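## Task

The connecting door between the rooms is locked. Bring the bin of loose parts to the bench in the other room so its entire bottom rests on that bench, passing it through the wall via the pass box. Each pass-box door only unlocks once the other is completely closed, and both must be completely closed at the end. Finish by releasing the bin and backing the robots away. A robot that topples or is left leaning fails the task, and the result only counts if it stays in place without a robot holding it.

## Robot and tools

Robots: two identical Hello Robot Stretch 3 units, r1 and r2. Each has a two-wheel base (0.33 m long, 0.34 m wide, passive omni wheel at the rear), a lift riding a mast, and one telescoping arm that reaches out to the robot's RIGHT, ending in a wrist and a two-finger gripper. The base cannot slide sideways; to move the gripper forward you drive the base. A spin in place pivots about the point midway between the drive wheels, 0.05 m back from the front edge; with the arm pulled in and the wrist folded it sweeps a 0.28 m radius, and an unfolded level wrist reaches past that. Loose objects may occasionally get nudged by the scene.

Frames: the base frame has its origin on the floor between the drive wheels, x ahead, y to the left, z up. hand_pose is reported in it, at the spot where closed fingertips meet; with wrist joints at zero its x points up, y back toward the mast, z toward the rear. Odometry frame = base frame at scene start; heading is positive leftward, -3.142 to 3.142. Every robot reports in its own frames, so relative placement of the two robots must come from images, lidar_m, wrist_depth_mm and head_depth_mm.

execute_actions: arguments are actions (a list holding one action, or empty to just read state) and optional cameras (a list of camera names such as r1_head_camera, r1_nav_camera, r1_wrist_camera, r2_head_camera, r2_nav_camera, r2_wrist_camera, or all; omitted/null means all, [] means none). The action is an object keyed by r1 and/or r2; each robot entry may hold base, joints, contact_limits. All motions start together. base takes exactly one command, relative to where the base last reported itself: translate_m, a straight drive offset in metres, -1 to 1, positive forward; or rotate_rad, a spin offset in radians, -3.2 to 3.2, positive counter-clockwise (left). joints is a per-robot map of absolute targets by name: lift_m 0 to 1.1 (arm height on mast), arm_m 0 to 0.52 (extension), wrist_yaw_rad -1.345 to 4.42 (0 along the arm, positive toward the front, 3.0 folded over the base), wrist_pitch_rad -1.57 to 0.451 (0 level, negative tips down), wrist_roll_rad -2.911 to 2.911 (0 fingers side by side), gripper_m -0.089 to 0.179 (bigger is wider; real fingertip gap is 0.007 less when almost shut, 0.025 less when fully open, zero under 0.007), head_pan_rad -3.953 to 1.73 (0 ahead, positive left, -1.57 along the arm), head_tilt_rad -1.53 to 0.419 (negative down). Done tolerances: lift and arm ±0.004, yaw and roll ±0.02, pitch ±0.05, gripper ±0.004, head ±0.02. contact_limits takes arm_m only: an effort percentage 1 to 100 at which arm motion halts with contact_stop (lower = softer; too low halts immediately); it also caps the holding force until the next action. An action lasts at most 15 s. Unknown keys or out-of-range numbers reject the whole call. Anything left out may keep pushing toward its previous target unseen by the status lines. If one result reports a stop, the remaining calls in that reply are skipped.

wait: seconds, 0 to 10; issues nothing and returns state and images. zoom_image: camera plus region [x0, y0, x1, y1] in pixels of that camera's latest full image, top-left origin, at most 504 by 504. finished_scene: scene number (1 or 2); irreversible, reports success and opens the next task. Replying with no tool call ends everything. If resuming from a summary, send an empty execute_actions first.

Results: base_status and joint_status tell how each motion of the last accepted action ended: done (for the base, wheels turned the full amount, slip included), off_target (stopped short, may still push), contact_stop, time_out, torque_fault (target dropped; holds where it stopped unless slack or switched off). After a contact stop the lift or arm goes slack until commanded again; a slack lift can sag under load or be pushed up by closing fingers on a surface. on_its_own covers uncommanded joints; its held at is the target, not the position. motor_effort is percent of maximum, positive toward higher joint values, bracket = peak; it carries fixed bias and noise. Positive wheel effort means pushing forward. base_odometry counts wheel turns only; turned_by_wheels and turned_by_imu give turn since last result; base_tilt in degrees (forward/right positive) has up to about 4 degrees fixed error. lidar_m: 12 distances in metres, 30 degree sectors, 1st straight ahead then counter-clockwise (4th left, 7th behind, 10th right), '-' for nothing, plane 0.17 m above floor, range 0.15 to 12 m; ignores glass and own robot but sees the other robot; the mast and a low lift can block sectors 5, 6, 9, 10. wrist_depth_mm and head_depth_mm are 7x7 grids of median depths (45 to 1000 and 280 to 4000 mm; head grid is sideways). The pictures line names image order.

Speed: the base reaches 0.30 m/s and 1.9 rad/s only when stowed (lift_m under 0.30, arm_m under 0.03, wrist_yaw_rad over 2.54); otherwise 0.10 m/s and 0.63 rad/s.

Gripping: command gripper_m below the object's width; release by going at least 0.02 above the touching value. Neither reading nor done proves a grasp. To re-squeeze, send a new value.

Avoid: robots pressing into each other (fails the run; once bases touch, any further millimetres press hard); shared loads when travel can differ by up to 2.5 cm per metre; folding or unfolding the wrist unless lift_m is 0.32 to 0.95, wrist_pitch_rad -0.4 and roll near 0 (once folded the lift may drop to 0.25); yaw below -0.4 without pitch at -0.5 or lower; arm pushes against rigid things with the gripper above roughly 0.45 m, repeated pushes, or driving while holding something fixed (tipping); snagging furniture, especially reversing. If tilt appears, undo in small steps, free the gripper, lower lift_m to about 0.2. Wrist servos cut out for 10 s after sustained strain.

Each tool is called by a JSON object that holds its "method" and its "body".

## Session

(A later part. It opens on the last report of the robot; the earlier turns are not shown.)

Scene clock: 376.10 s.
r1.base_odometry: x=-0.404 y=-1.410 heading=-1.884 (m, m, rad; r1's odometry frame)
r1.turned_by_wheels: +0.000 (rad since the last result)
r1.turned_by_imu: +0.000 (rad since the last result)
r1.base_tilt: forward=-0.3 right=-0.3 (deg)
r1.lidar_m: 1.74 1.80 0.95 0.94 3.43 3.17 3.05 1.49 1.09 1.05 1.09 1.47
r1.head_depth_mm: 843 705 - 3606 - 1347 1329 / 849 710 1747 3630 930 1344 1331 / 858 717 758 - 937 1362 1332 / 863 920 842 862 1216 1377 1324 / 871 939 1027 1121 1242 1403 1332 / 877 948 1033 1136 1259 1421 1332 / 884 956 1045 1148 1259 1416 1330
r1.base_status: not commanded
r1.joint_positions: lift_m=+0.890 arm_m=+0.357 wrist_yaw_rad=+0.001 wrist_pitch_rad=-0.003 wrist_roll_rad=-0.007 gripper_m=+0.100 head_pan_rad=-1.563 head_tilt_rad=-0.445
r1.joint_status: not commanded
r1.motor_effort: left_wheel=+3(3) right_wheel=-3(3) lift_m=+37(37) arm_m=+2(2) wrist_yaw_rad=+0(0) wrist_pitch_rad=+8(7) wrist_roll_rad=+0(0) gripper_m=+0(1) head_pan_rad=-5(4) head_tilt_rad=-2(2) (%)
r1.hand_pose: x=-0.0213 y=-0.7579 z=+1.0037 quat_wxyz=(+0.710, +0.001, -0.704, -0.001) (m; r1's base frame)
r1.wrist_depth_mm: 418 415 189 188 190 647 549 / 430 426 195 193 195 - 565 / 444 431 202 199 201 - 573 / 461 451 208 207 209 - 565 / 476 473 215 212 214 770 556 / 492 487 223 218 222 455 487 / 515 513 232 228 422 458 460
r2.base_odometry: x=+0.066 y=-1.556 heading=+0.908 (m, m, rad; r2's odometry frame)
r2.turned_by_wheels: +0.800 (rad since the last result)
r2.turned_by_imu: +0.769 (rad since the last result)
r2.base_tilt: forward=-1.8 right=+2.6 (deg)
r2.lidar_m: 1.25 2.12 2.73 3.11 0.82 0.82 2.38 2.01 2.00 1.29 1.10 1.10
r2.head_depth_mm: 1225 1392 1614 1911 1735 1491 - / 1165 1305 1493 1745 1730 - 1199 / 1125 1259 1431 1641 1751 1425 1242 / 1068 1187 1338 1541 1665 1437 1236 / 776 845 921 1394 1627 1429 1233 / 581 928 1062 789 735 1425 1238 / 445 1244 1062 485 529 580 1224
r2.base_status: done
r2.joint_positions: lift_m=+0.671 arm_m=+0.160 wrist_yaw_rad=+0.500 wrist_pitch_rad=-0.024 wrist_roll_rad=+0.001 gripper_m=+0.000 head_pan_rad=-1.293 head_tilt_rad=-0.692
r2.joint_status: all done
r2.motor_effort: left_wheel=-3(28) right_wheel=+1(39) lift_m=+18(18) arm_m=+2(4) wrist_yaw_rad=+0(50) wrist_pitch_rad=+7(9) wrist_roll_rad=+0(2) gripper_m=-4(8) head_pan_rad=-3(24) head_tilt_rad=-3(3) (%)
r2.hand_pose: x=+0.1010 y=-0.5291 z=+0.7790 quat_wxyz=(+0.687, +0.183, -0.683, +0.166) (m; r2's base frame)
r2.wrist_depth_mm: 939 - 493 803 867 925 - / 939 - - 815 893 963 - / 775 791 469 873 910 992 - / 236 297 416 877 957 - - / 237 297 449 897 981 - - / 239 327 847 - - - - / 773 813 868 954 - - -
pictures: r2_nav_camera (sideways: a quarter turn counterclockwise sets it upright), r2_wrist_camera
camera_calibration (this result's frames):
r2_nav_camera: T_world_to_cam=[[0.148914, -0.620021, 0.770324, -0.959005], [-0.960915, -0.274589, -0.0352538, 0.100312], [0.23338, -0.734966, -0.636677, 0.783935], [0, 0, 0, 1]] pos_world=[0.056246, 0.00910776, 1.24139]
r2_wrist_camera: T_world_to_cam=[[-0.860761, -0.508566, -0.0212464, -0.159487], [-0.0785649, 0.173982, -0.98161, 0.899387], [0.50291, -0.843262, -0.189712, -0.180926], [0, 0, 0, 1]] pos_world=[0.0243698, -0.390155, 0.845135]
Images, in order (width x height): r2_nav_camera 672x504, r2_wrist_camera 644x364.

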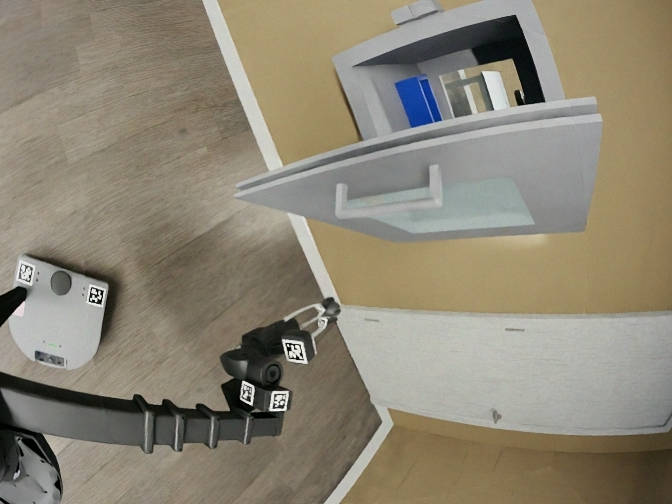

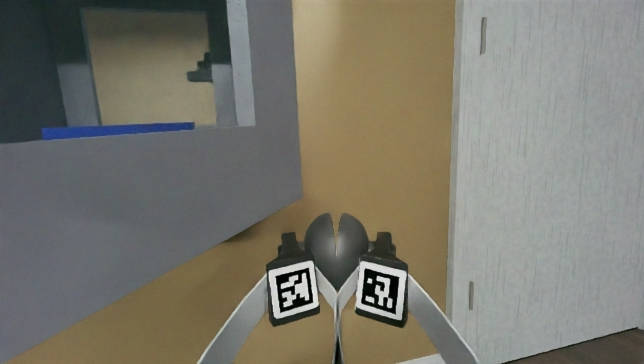

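{"method": "execute_actions", "body": {"actions": [{"r2":{"base":{"rotate_rad":0.80},"joints":{"arm_m":0.08,"wrist_yaw_rad":0.1,"head_pan_rad":-1.5}}}], "cameras": ["r2_nav_camera"]}}

Scene clock: 383.97 s.
r1.base_odometry: x=-0.404 y=-1.410 heading=-1.884 (m, m, rad; r1's odometry frame)
r1.turned_by_wheels: +0.000 (rad since the last result)
r1.turned_by_imu: +0.000 (rad since the last result)
r1.base_tilt: forward=-0.3 right=-0.3 (deg)
r1.lidar_m: 1.73 1.80 0.95 0.94 3.42 3.17 3.06 1.49 1.08 1.05 1.09 1.46
r1.head_depth_mm: 842 704 1503 1511 - 1350 1333 / 850 711 1912 1488 928 1341 1334 / 856 717 756 - 938 1362 1330 / 861 923 844 863 1219 1379 1331 / 871 943 1026 1125 1249 1392 1322 / 876 947 1034 1136 1263 1414 1335 / 886 957 1047 1151 1257 1415 1337
r1.base_status: not commanded
r1.joint_positions: lift_m=+0.890 arm_m=+0.357 wrist_yaw_rad=+0.001 wrist_pitch_rad=-0.003 wrist_roll_rad=-0.007 gripper_m=+0.100 head_pan_rad=-1.563 head_tilt_rad=-0.445
r1.joint_status: not commanded
r1.motor_effort: left_wheel=+3(3) right_wheel=-3(3) lift_m=+37(37) arm_m=+2(2) wrist_yaw_rad=+0(0) wrist_pitch_rad=+8(8) wrist_roll_rad=+0(0) gripper_m=+1(0) head_pan_rad=-4(5) head_tilt_rad=-2(2) (%)
r1.hand_pose: x=-0.0213 y=-0.7579 z=+1.0037 quat_wxyz=(+0.710, +0.001, -0.704, -0.001) (m; r1's base frame)
r1.wrist_depth_mm: 410 414 190 188 189 642 538 / 426 420 195 192 194 884 567 / 446 438 202 200 200 915 564 / 459 453 207 206 210 933 563 / 468 472 215 213 215 801 574 / 498 485 224 220 223 456 496 / 499 512 233 227 429 458 468
r2.base_odometry: x=+0.066 y=-1.556 heading=+1.708 (m, m, rad; r2's odometry frame)
r2.turned_by_wheels: +0.800 (rad since the last result)
r2.turned_by_imu: +0.804 (rad since the last result)
r2.base_tilt: forward=-1.7 right=+2.6 (deg)
r2.lidar_m: 2.73 2.82 3.33 0.82 0.85 2.10 2.00 1.55 1.14 1.10 1.14 1.54
r2.head_depth_mm: 644 1341 1193 941 1489 1443 1297 / 632 2241 1147 919 1509 1450 - / 623 3047 1145 899 1520 1478 - / 614 1364 1122 878 1555 1472 1234 / 605 662 745 857 1573 1429 1234 / 598 680 1150 1365 1587 1422 1232 / 974 1086 1228 1409 1607 1427 1223
r2.base_status: done
r2.joint_positions: lift_m=+0.671 arm_m=+0.080 wrist_yaw_rad=+0.099 wrist_pitch_rad=-0.024 wrist_roll_rad=+0.001 gripper_m=+0.000 head_pan_rad=-1.493 head_tilt_rad=-0.692
r2.joint_status: all done
r2.motor_effort: left_wheel=-3(15) right_wheel=+1(23) lift_m=+18(18) arm_m=-3(4) wrist_yaw_rad=+0(43) wrist_pitch_rad=+7(8) wrist_roll_rad=+0(0) gripper_m=-4(8) head_pan_rad=-3(18) head_tilt_rad=-3(3) (%)
r2.hand_pose: x=+0.0039 y=-0.4796 z=+0.7791 quat_wxyz=(+0.707, +0.044, -0.706, +0.026) (m; r2's base frame)
r2.wrist_depth_mm: 853 795 388 - - 720 449 / 857 840 398 - - 713 466 / 902 861 405 435 445 465 479 / 918 902 417 434 456 472 493 / 961 928 435 444 815 772 734 / - 955 931 - 832 811 770 / - 995 952 908 886 831 808
pictures: r2_nav_camera (sideways: a quarter turn counterclockwise sets it upright)
camera_calibration (this result's frames):
r2_nav_camera: T_world_to_cam=[[0.0229047, -0.637241, 0.770324, -0.958236], [-0.996296, -0.0784267, -0.0352538, 0.100528], [0.0828791, -0.766664, -0.636677, 0.784853], [0, 0, 0, 1]] pos_world=[0.0570561, -0.00102523, 1.24139]
Images, in order (width x height): r2_nav_camera 672x504.

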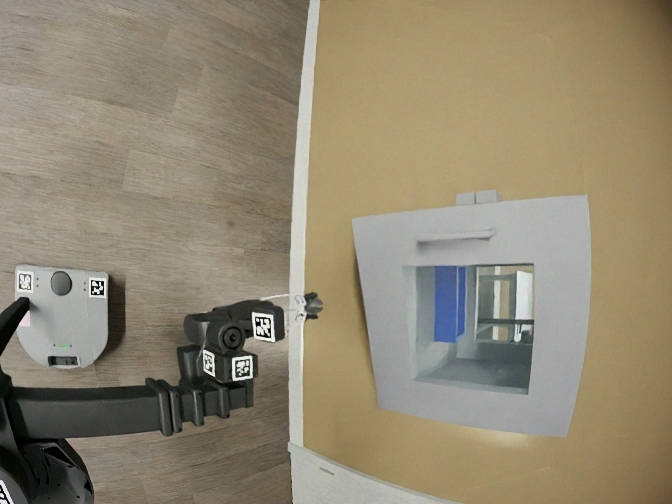

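{"method": "execute_actions", "body": {"actions": [{"r1":{"joints":{"gripper_m":-0.02,"arm_m":0.362}},"r2":{"base":{"translate_m":0.15},"joints":{"arm_m":0.43,"wrist_yaw_rad":0.0},"contact_limits":{"arm_m":14}}}], "cameras": []}}

{"method": "execute_actions", "body": {"actions": [{"r2":{"joints":{"arm_m":0.46},"contact_limits":{"arm_m":10}}}], "cameras": ["r2_head_camera","r1_wrist_camera"]}}

Scene clock: 402.37 s.
r1.base_odometry: x=-0.404 y=-1.410 heading=-1.884 (m, m, rad; r1's odometry frame)
r1.turned_by_wheels: +0.000 (rad since the last result)
r1.turned_by_imu: +0.000 (rad since the last result)
r1.base_tilt: forward=-0.3 right=-0.3 (deg)
r1.lidar_m: 1.73 1.80 0.95 0.94 3.43 3.18 3.06 1.48 1.09 1.05 1.09 1.46
r1.head_depth_mm: 843 702 1644 1408 - 1346 1330 / 849 708 1982 1409 928 1338 1331 / 856 715 757 - 935 1359 1334 / 861 925 841 852 1217 1382 1325 / 867 940 1024 1123 1242 1395 1332 / 876 947 1032 1133 1258 1416 1324 / 886 957 1042 1149 1257 1410 1331
r1.base_status: not commanded
r1.joint_positions: lift_m=+0.890 arm_m=+0.362 wrist_yaw_rad=+0.011 wrist_pitch_rad=-0.002 wrist_roll_rad=-0.007 gripper_m=-0.019 head_pan_rad=-1.563 head_tilt_rad=-0.445
r1.joint_status: all done
r1.on_its_own: wrist_yaw_rad is at rest, and its effort (-13) is outside its rest range (-12 to +12)
r1.motor_effort: left_wheel=+9(10) right_wheel=-12(12) lift_m=+37(37) arm_m=+1(2) wrist_yaw_rad=-13(13) wrist_pitch_rad=+8(8) wrist_roll_rad=+1(1) gripper_m=-14(88) head_pan_rad=-4(5) head_tilt_rad=-2(2) (%)
r1.hand_pose: x=-0.0186 y=-0.7630 z=+1.0038 quat_wxyz=(+0.710, +0.005, -0.704, +0.003) (m; r1's base frame)
r1.wrist_depth_mm: 413 418 185 182 181 646 553 / 430 425 191 186 188 741 579 / 439 430 197 192 195 777 583 / 461 449 204 198 202 794 586 / 472 467 211 150 208 807 570 / 492 493 217 157 438 446 480 / 508 510 227 221 223 447 453
r2.base_odometry: x=+0.046 y=-1.407 heading=+1.708 (m, m, rad; r2's odometry frame)
r2.turned_by_wheels: +0.000 (rad since the last result)
r2.turned_by_imu: +0.001 (rad since the last result)
r2.base_tilt: forward=-1.6 right=+2.6 (deg)
r2.lidar_m: 2.58 2.67 3.34 0.82 0.85 2.24 2.15 1.55 1.14 1.10 1.14 1.54
r2.head_depth_mm: 694 3009 1136 977 1465 1487 - / 701 - 1142 957 1564 1444 1242 / 706 771 897 981 1555 1447 1236 / 734 810 920 1352 1562 1436 1238 / 955 1049 1192 1364 1577 1432 1232 / 962 1071 1210 1386 1583 1428 1232 / 978 1083 1224 1406 1605 1419 1228
r2.base_status: done
r2.joint_positions: lift_m=+0.671 arm_m=+0.430 wrist_yaw_rad=+0.000 wrist_pitch_rad=-0.022 wrist_roll_rad=+0.001 gripper_m=+0.000 head_pan_rad=-1.493 head_tilt_rad=-0.693
r2.joint_status: all done
r2.motor_effort: left_wheel=-1(5) right_wheel=+0(5) lift_m=+18(18) arm_m=+2(7) wrist_yaw_rad=+0(10) wrist_pitch_rad=+7(8) wrist_roll_rad=+0(0) gripper_m=-4(4) head_pan_rad=-3(3) head_tilt_rad=-2(3) (%)
r2.contact_limits: arm_m 14 (drawing in: default 18, maximum 29; extending or still: default 23, maximum 38)
r2.hand_pose: x=-0.0215 y=-0.8304 z=+0.7794 quat_wxyz=(+0.707, +0.008, -0.707, -0.008) (m; r2's base frame)
r2.wrist_depth_mm: 412 164 162 163 - 727 537 / 423 168 167 167 - 739 547 / 441 173 172 173 173 172 171 / 458 178 177 177 175 175 174 / 471 184 183 181 180 180 180 / 492 190 189 - 186 186 185 / 504 198 196 195 195 193 192
pictures: none
No camera images: the call's "cameras" was empty. Leave "cameras" out to get every camera's image.

Scene clock: 404.33 s.
r1.base_odometry: x=-0.404 y=-1.410 heading=-1.884 (m, m, rad; r1's odometry frame)
r1.turned_by_wheels: +0.000 (rad since the last result)
r1.turned_by_imu: +0.000 (rad since the last result)
r1.base_tilt: forward=-0.3 right=-0.3 (deg)
r1.lidar_m: 1.73 1.80 0.95 0.94 3.44 3.17 3.06 1.48 1.09 1.05 1.09 1.47
r1.head_depth_mm: 842 702 1653 1391 - 1340 1330 / 851 707 1983 1406 923 1337 1327 / 856 716 758 - 937 1361 1331 / 862 922 841 851 1217 1380 1329 / 867 944 1027 1123 1243 1388 1326 / 879 948 1033 1133 1264 1411 1326 / 886 957 1041 1153 1262 1409 1325
r1.base_status: not commanded
r1.joint_positions: lift_m=+0.890 arm_m=+0.362 wrist_yaw_rad=+0.011 wrist_pitch_rad=-0.002 wrist_roll_rad=-0.007 gripper_m=-0.019 head_pan_rad=-1.563 head_tilt_rad=-0.445
r1.joint_status: not commanded
r1.on_its_own: wrist_yaw_rad is at rest, and its effort (-13) is outside its rest range (-12 to +12)
r1.motor_effort: left_wheel=+9(9) right_wheel=-12(12) lift_m=+37(37) arm_m=+1(1) wrist_yaw_rad=-13(13) wrist_pitch_rad=+7(8) wrist_roll_rad=+0(0) gripper_m=-15(14) head_pan_rad=-4(5) head_tilt_rad=-3(2) (%)
r1.hand_pose: x=-0.0186 y=-0.7630 z=+1.0038 quat_wxyz=(+0.710, +0.005, -0.704, +0.003) (m; r1's base frame)
r1.wrist_depth_mm: 415 415 185 183 182 650 555 / 427 428 190 187 188 726 580 / 445 435 197 192 195 763 594 / 460 449 204 197 201 790 576 / 481 470 210 149 208 803 565 / 493 490 218 157 432 447 474 / 507 502 228 222 223 449 458
r2.base_odometry: x=+0.046 y=-1.407 heading=+1.708 (m, m, rad; r2's odometry frame)
r2.turned_by_wheels: +0.000 (rad since the last result)
r2.turned_by_imu: -0.004 (rad since the last result)
r2.base_tilt: forward=-1.7 right=+2.4 (deg)
r2.lidar_m: 2.57 2.66 3.33 0.82 0.85 2.25 2.14 1.56 1.14 1.09 1.14 1.54
r2.head_depth_mm: 705 3024 1144 986 1468 - - / 713 - 1142 961 1564 1449 1240 / 720 797 907 1003 1560 1444 1238 / 747 817 921 1341 1561 1447 1238 / 952 1045 1195 1360 1584 1436 1234 / 964 1067 1212 1378 1579 1425 1234 / 971 1082 1223 1404 1604 1427 1225
r2.base_status: not commanded
r2.joint_positions: lift_m=+0.671 arm_m=+0.444 wrist_yaw_rad=+0.008 wrist_pitch_rad=-0.024 wrist_roll_rad=+0.001 gripper_m=+0.000 head_pan_rad=-1.493 head_tilt_rad=-0.694
r2.joint_status: arm_m contact_stop (moved +0.015 of +0.030)
r2.on_its_own: arm_m is slack since a contact_stop, until your next command for it (your +0.460 is given up)
r2.motor_effort: left_wheel=+3(11) right_wheel=-5(7) lift_m=+18(19) arm_m=+0(12) wrist_yaw_rad=-8(9) wrist_pitch_rad=+8(12) wrist_roll_rad=+0(0) gripper_m=-5(5) head_pan_rad=-2(3) head_tilt_rad=-3(2) (%)
r2.contact_limits: arm_m 10 (drawing in: default 18, maximum 29; extending or still: default 23, maximum 38)
r2.hand_pose: x=-0.0193 y=-0.8449 z=+0.7789 quat_wxyz=(+0.707, +0.012, -0.707, -0.006) (m; r2's base frame)
r2.wrist_depth_mm: 404 163 161 161 - 698 533 / 413 168 166 166 - 729 538 / 429 173 170 171 169 167 164 / 444 179 177 174 172 169 168 / 454 185 183 178 177 175 172 / 474 191 189 - 182 181 178 / 491 200 196 192 191 187 184
pictures: r1_wrist_camera, r2_head_camera (sideways: a quarter turn clockwise sets it upright)
camera_calibration (this result's frames):
r1_wrist_camera: T_world_to_cam=[[-0.998429, 0.0139464, 0.0542771, -0.0733614], [-0.0504364, 0.198544, -0.978793, 1.16274], [-0.024427, -0.979993, -0.197529, -0.382212], [0, 0, 0, 1]] pos_world=[-0.0239379, -0.604398, 1.06657]
r2_head_camera: T_world_to_cam=[[-0.102692, 0.605299, -0.789346, 1.05092], [0.991725, 0.123761, -0.0341169, 0.0449239], [0.0770392, -0.786318, -0.613, 0.752052], [0, 0, 0, 1]] pos_world=[0.00543143, -0.0503283, 1.29208]
Images, in order (width x height): r1_wrist_camera 644x364, r2_head_camera 896x504.

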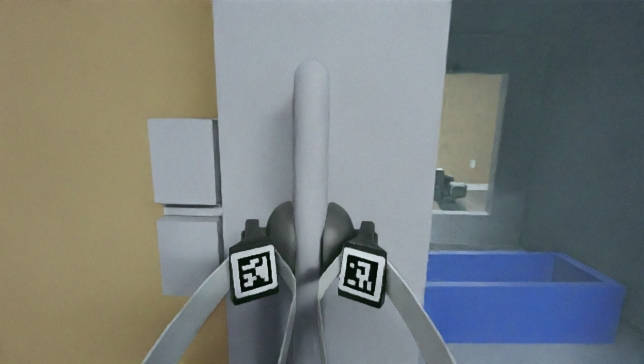

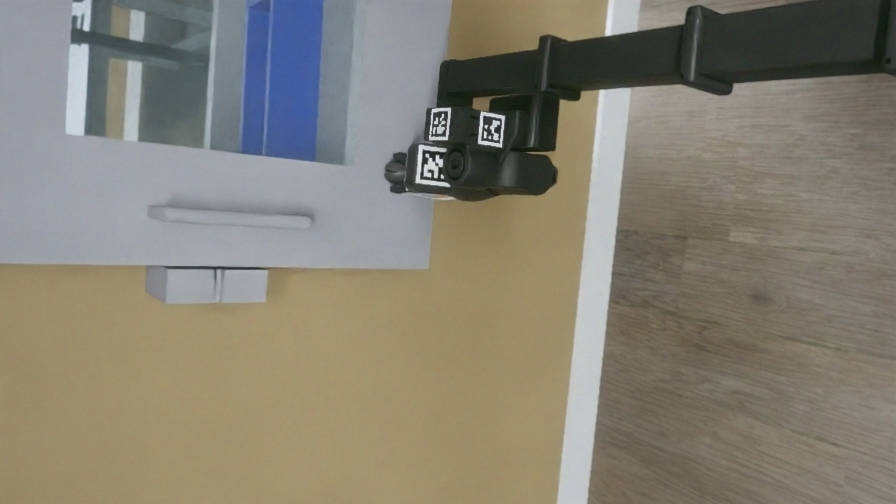

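{"method": "execute_actions", "body": {"actions": [{"r1":{"base":{"translate_m":-0.012},"joints":{"arm_m":0.262}},"r2":{"joints":{"arm_m":0.3}}}], "cameras": ["r1_wrist_camera"]}}

{"method": "execute_actions", "body": {"actions": [{"r1":{"base":{"translate_m":-0.047},"joints":{"arm_m":0.168}},"r2":{"joints":{"arm_m":0.15}}}], "cameras": []}}

{"method": "execute_actions", "body": {"actions": [{"r1":{"joints":{"gripper_m":0.05}}}], "cameras": []}}

{"method": "execute_actions", "body": {"actions": [{"r1":{"joints":{"arm_m":0.10}},"r2":{"joints":{"arm_m":0.08}}}], "cameras": ["r1_wrist_camera"]}}

{"method": "execute_actions", "body": {"actions": [{"r1":{"base":{"translate_m":0.175},"joints":{"gripper_m":0.0}}}], "cameras": []}}

{"method": "execute_actions", "body": {"actions": [{"r1":{"joints":{"arm_m":0.277,"head_pan_rad":-1.9,"head_tilt_rad":-0.6},"contact_limits":{"arm_m":12}}}], "cameras": []}}

{"method": "execute_actions", "body": {"actions": [{"r1":{"joints":{"wrist_yaw_rad":-0.35}}}], "cameras": ["r1_wrist_camera","r1_nav_camera"]}}

Scene clock: 420.47 s.
r1.base_odometry: x=-0.401 y=-1.399 heading=-1.884 (m, m, rad; r1's odometry frame)
r1.turned_by_wheels: +0.000 (rad since the last result)
r1.turned_by_imu: -0.001 (rad since the last result)
r1.base_tilt: forward=-0.3 right=-0.3 (deg)
r1.lidar_m: 1.74 1.81 0.95 0.94 3.43 3.17 3.04 1.48 1.09 1.05 1.09 1.46
r1.head_depth_mm: 843 637 1760 1400 - 1339 1326 / 850 627 685 1397 - 1357 1326 / 857 621 662 703 - 1368 1329 / 862 908 841 829 1196 1381 1331 / 871 940 1025 1123 1242 1396 1338 / 877 947 1033 1133 1256 1421 1330 / 883 958 1043 1149 1265 1414 1331
r1.base_status: done
r1.joint_positions: lift_m=+0.890 arm_m=+0.262 wrist_yaw_rad=-0.011 wrist_pitch_rad=-0.003 wrist_roll_rad=-0.007 gripper_m=-0.019 head_pan_rad=-1.563 head_tilt_rad=-0.445
r1.joint_status: all done
r1.on_its_own: wrist_yaw_rad is at rest, and its effort (+14) is outside its rest range (-12 to +12)
r1.motor_effort: left_wheel=-1(20) right_wheel=+4(25) lift_m=+37(37) arm_m=-2(5) wrist_yaw_rad=+14(33) wrist_pitch_rad=+8(8) wrist_roll_rad=+0(0) gripper_m=-14(15) head_pan_rad=-4(5) head_tilt_rad=-2(2) (%)
r1.hand_pose: x=-0.0243 y=-0.6634 z=+1.0036 quat_wxyz=(+0.710, -0.003, -0.704, -0.005) (m; r1's base frame)
r1.wrist_depth_mm: 496 499 175 184 193 642 527 / 509 522 181 185 200 820 551 / 539 536 188 190 208 807 545 / 542 543 194 197 214 796 544 / 568 562 200 149 641 674 541 / 588 595 583 213 546 556 535 / 607 607 214 220 237 463 473
r2.base_odometry: x=+0.046 y=-1.407 heading=+1.708 (m, m, rad; r2's odometry frame)
r2.turned_by_wheels: +0.000 (rad since the last result)
r2.turned_by_imu: +0.000 (rad since the last result)
r2.base_tilt: forward=-1.6 right=+2.5 (deg)
r2.lidar_m: 2.57 2.67 3.32 0.82 0.85 2.25 2.15 1.56 1.14 1.10 1.14 1.53
r2.head_depth_mm: 705 2255 1140 987 1462 - - / 712 - 1142 1303 - 1414 1238 / 719 798 912 996 - 1409 1239 / 746 816 920 1340 1561 1441 1236 / 951 1042 1191 1359 1581 1440 1233 / 961 1071 1205 1385 1579 1427 1229 / 971 1082 1222 1404 1594 1423 1224
r2.base_status: not commanded
r2.joint_positions: lift_m=+0.671 arm_m=+0.300 wrist_yaw_rad=+0.001 wrist_pitch_rad=-0.024 wrist_roll_rad=+0.001 gripper_m=+0.000 head_pan_rad=-1.493 head_tilt_rad=-0.694
r2.joint_status: all done
r2.motor_effort: left_wheel=+0(3) right_wheel=-1(4) lift_m=+18(19) arm_m=-3(1) wrist_yaw_rad=-2(8) wrist_pitch_rad=+7(8) wrist_roll_rad=+0(0) gripper_m=-4(4) head_pan_rad=-3(3) head_tilt_rad=-3(3) (%)
r2.hand_pose: x=-0.0213 y=-0.7008 z=+0.7791 quat_wxyz=(+0.707, +0.009, -0.707, -0.008) (m; r2's base frame)
r2.wrist_depth_mm: 546 545 300 300 - 831 533 / 563 553 306 306 - 830 536 / 576 575 319 316 313 310 305 / 592 591 327 322 318 317 313 / 621 610 339 331 330 323 323 / 641 632 619 - 607 602 601 / 666 653 649 640 632 629 623
pictures: r1_wrist_camera
camera_calibration (this result's frames):
r1_wrist_camera: T_world_to_cam=[[-0.997879, 0.0359102, 0.0542903, -0.0658076], [-0.0460452, 0.200107, -0.978691, 1.14359], [-0.0460089, -0.979116, -0.198029, -0.284193], [0, 0, 0, 1]] pos_world=[-0.0260864, -0.504736, 1.06652]
Images, in order (width x height): r1_wrist_camera 644x364.

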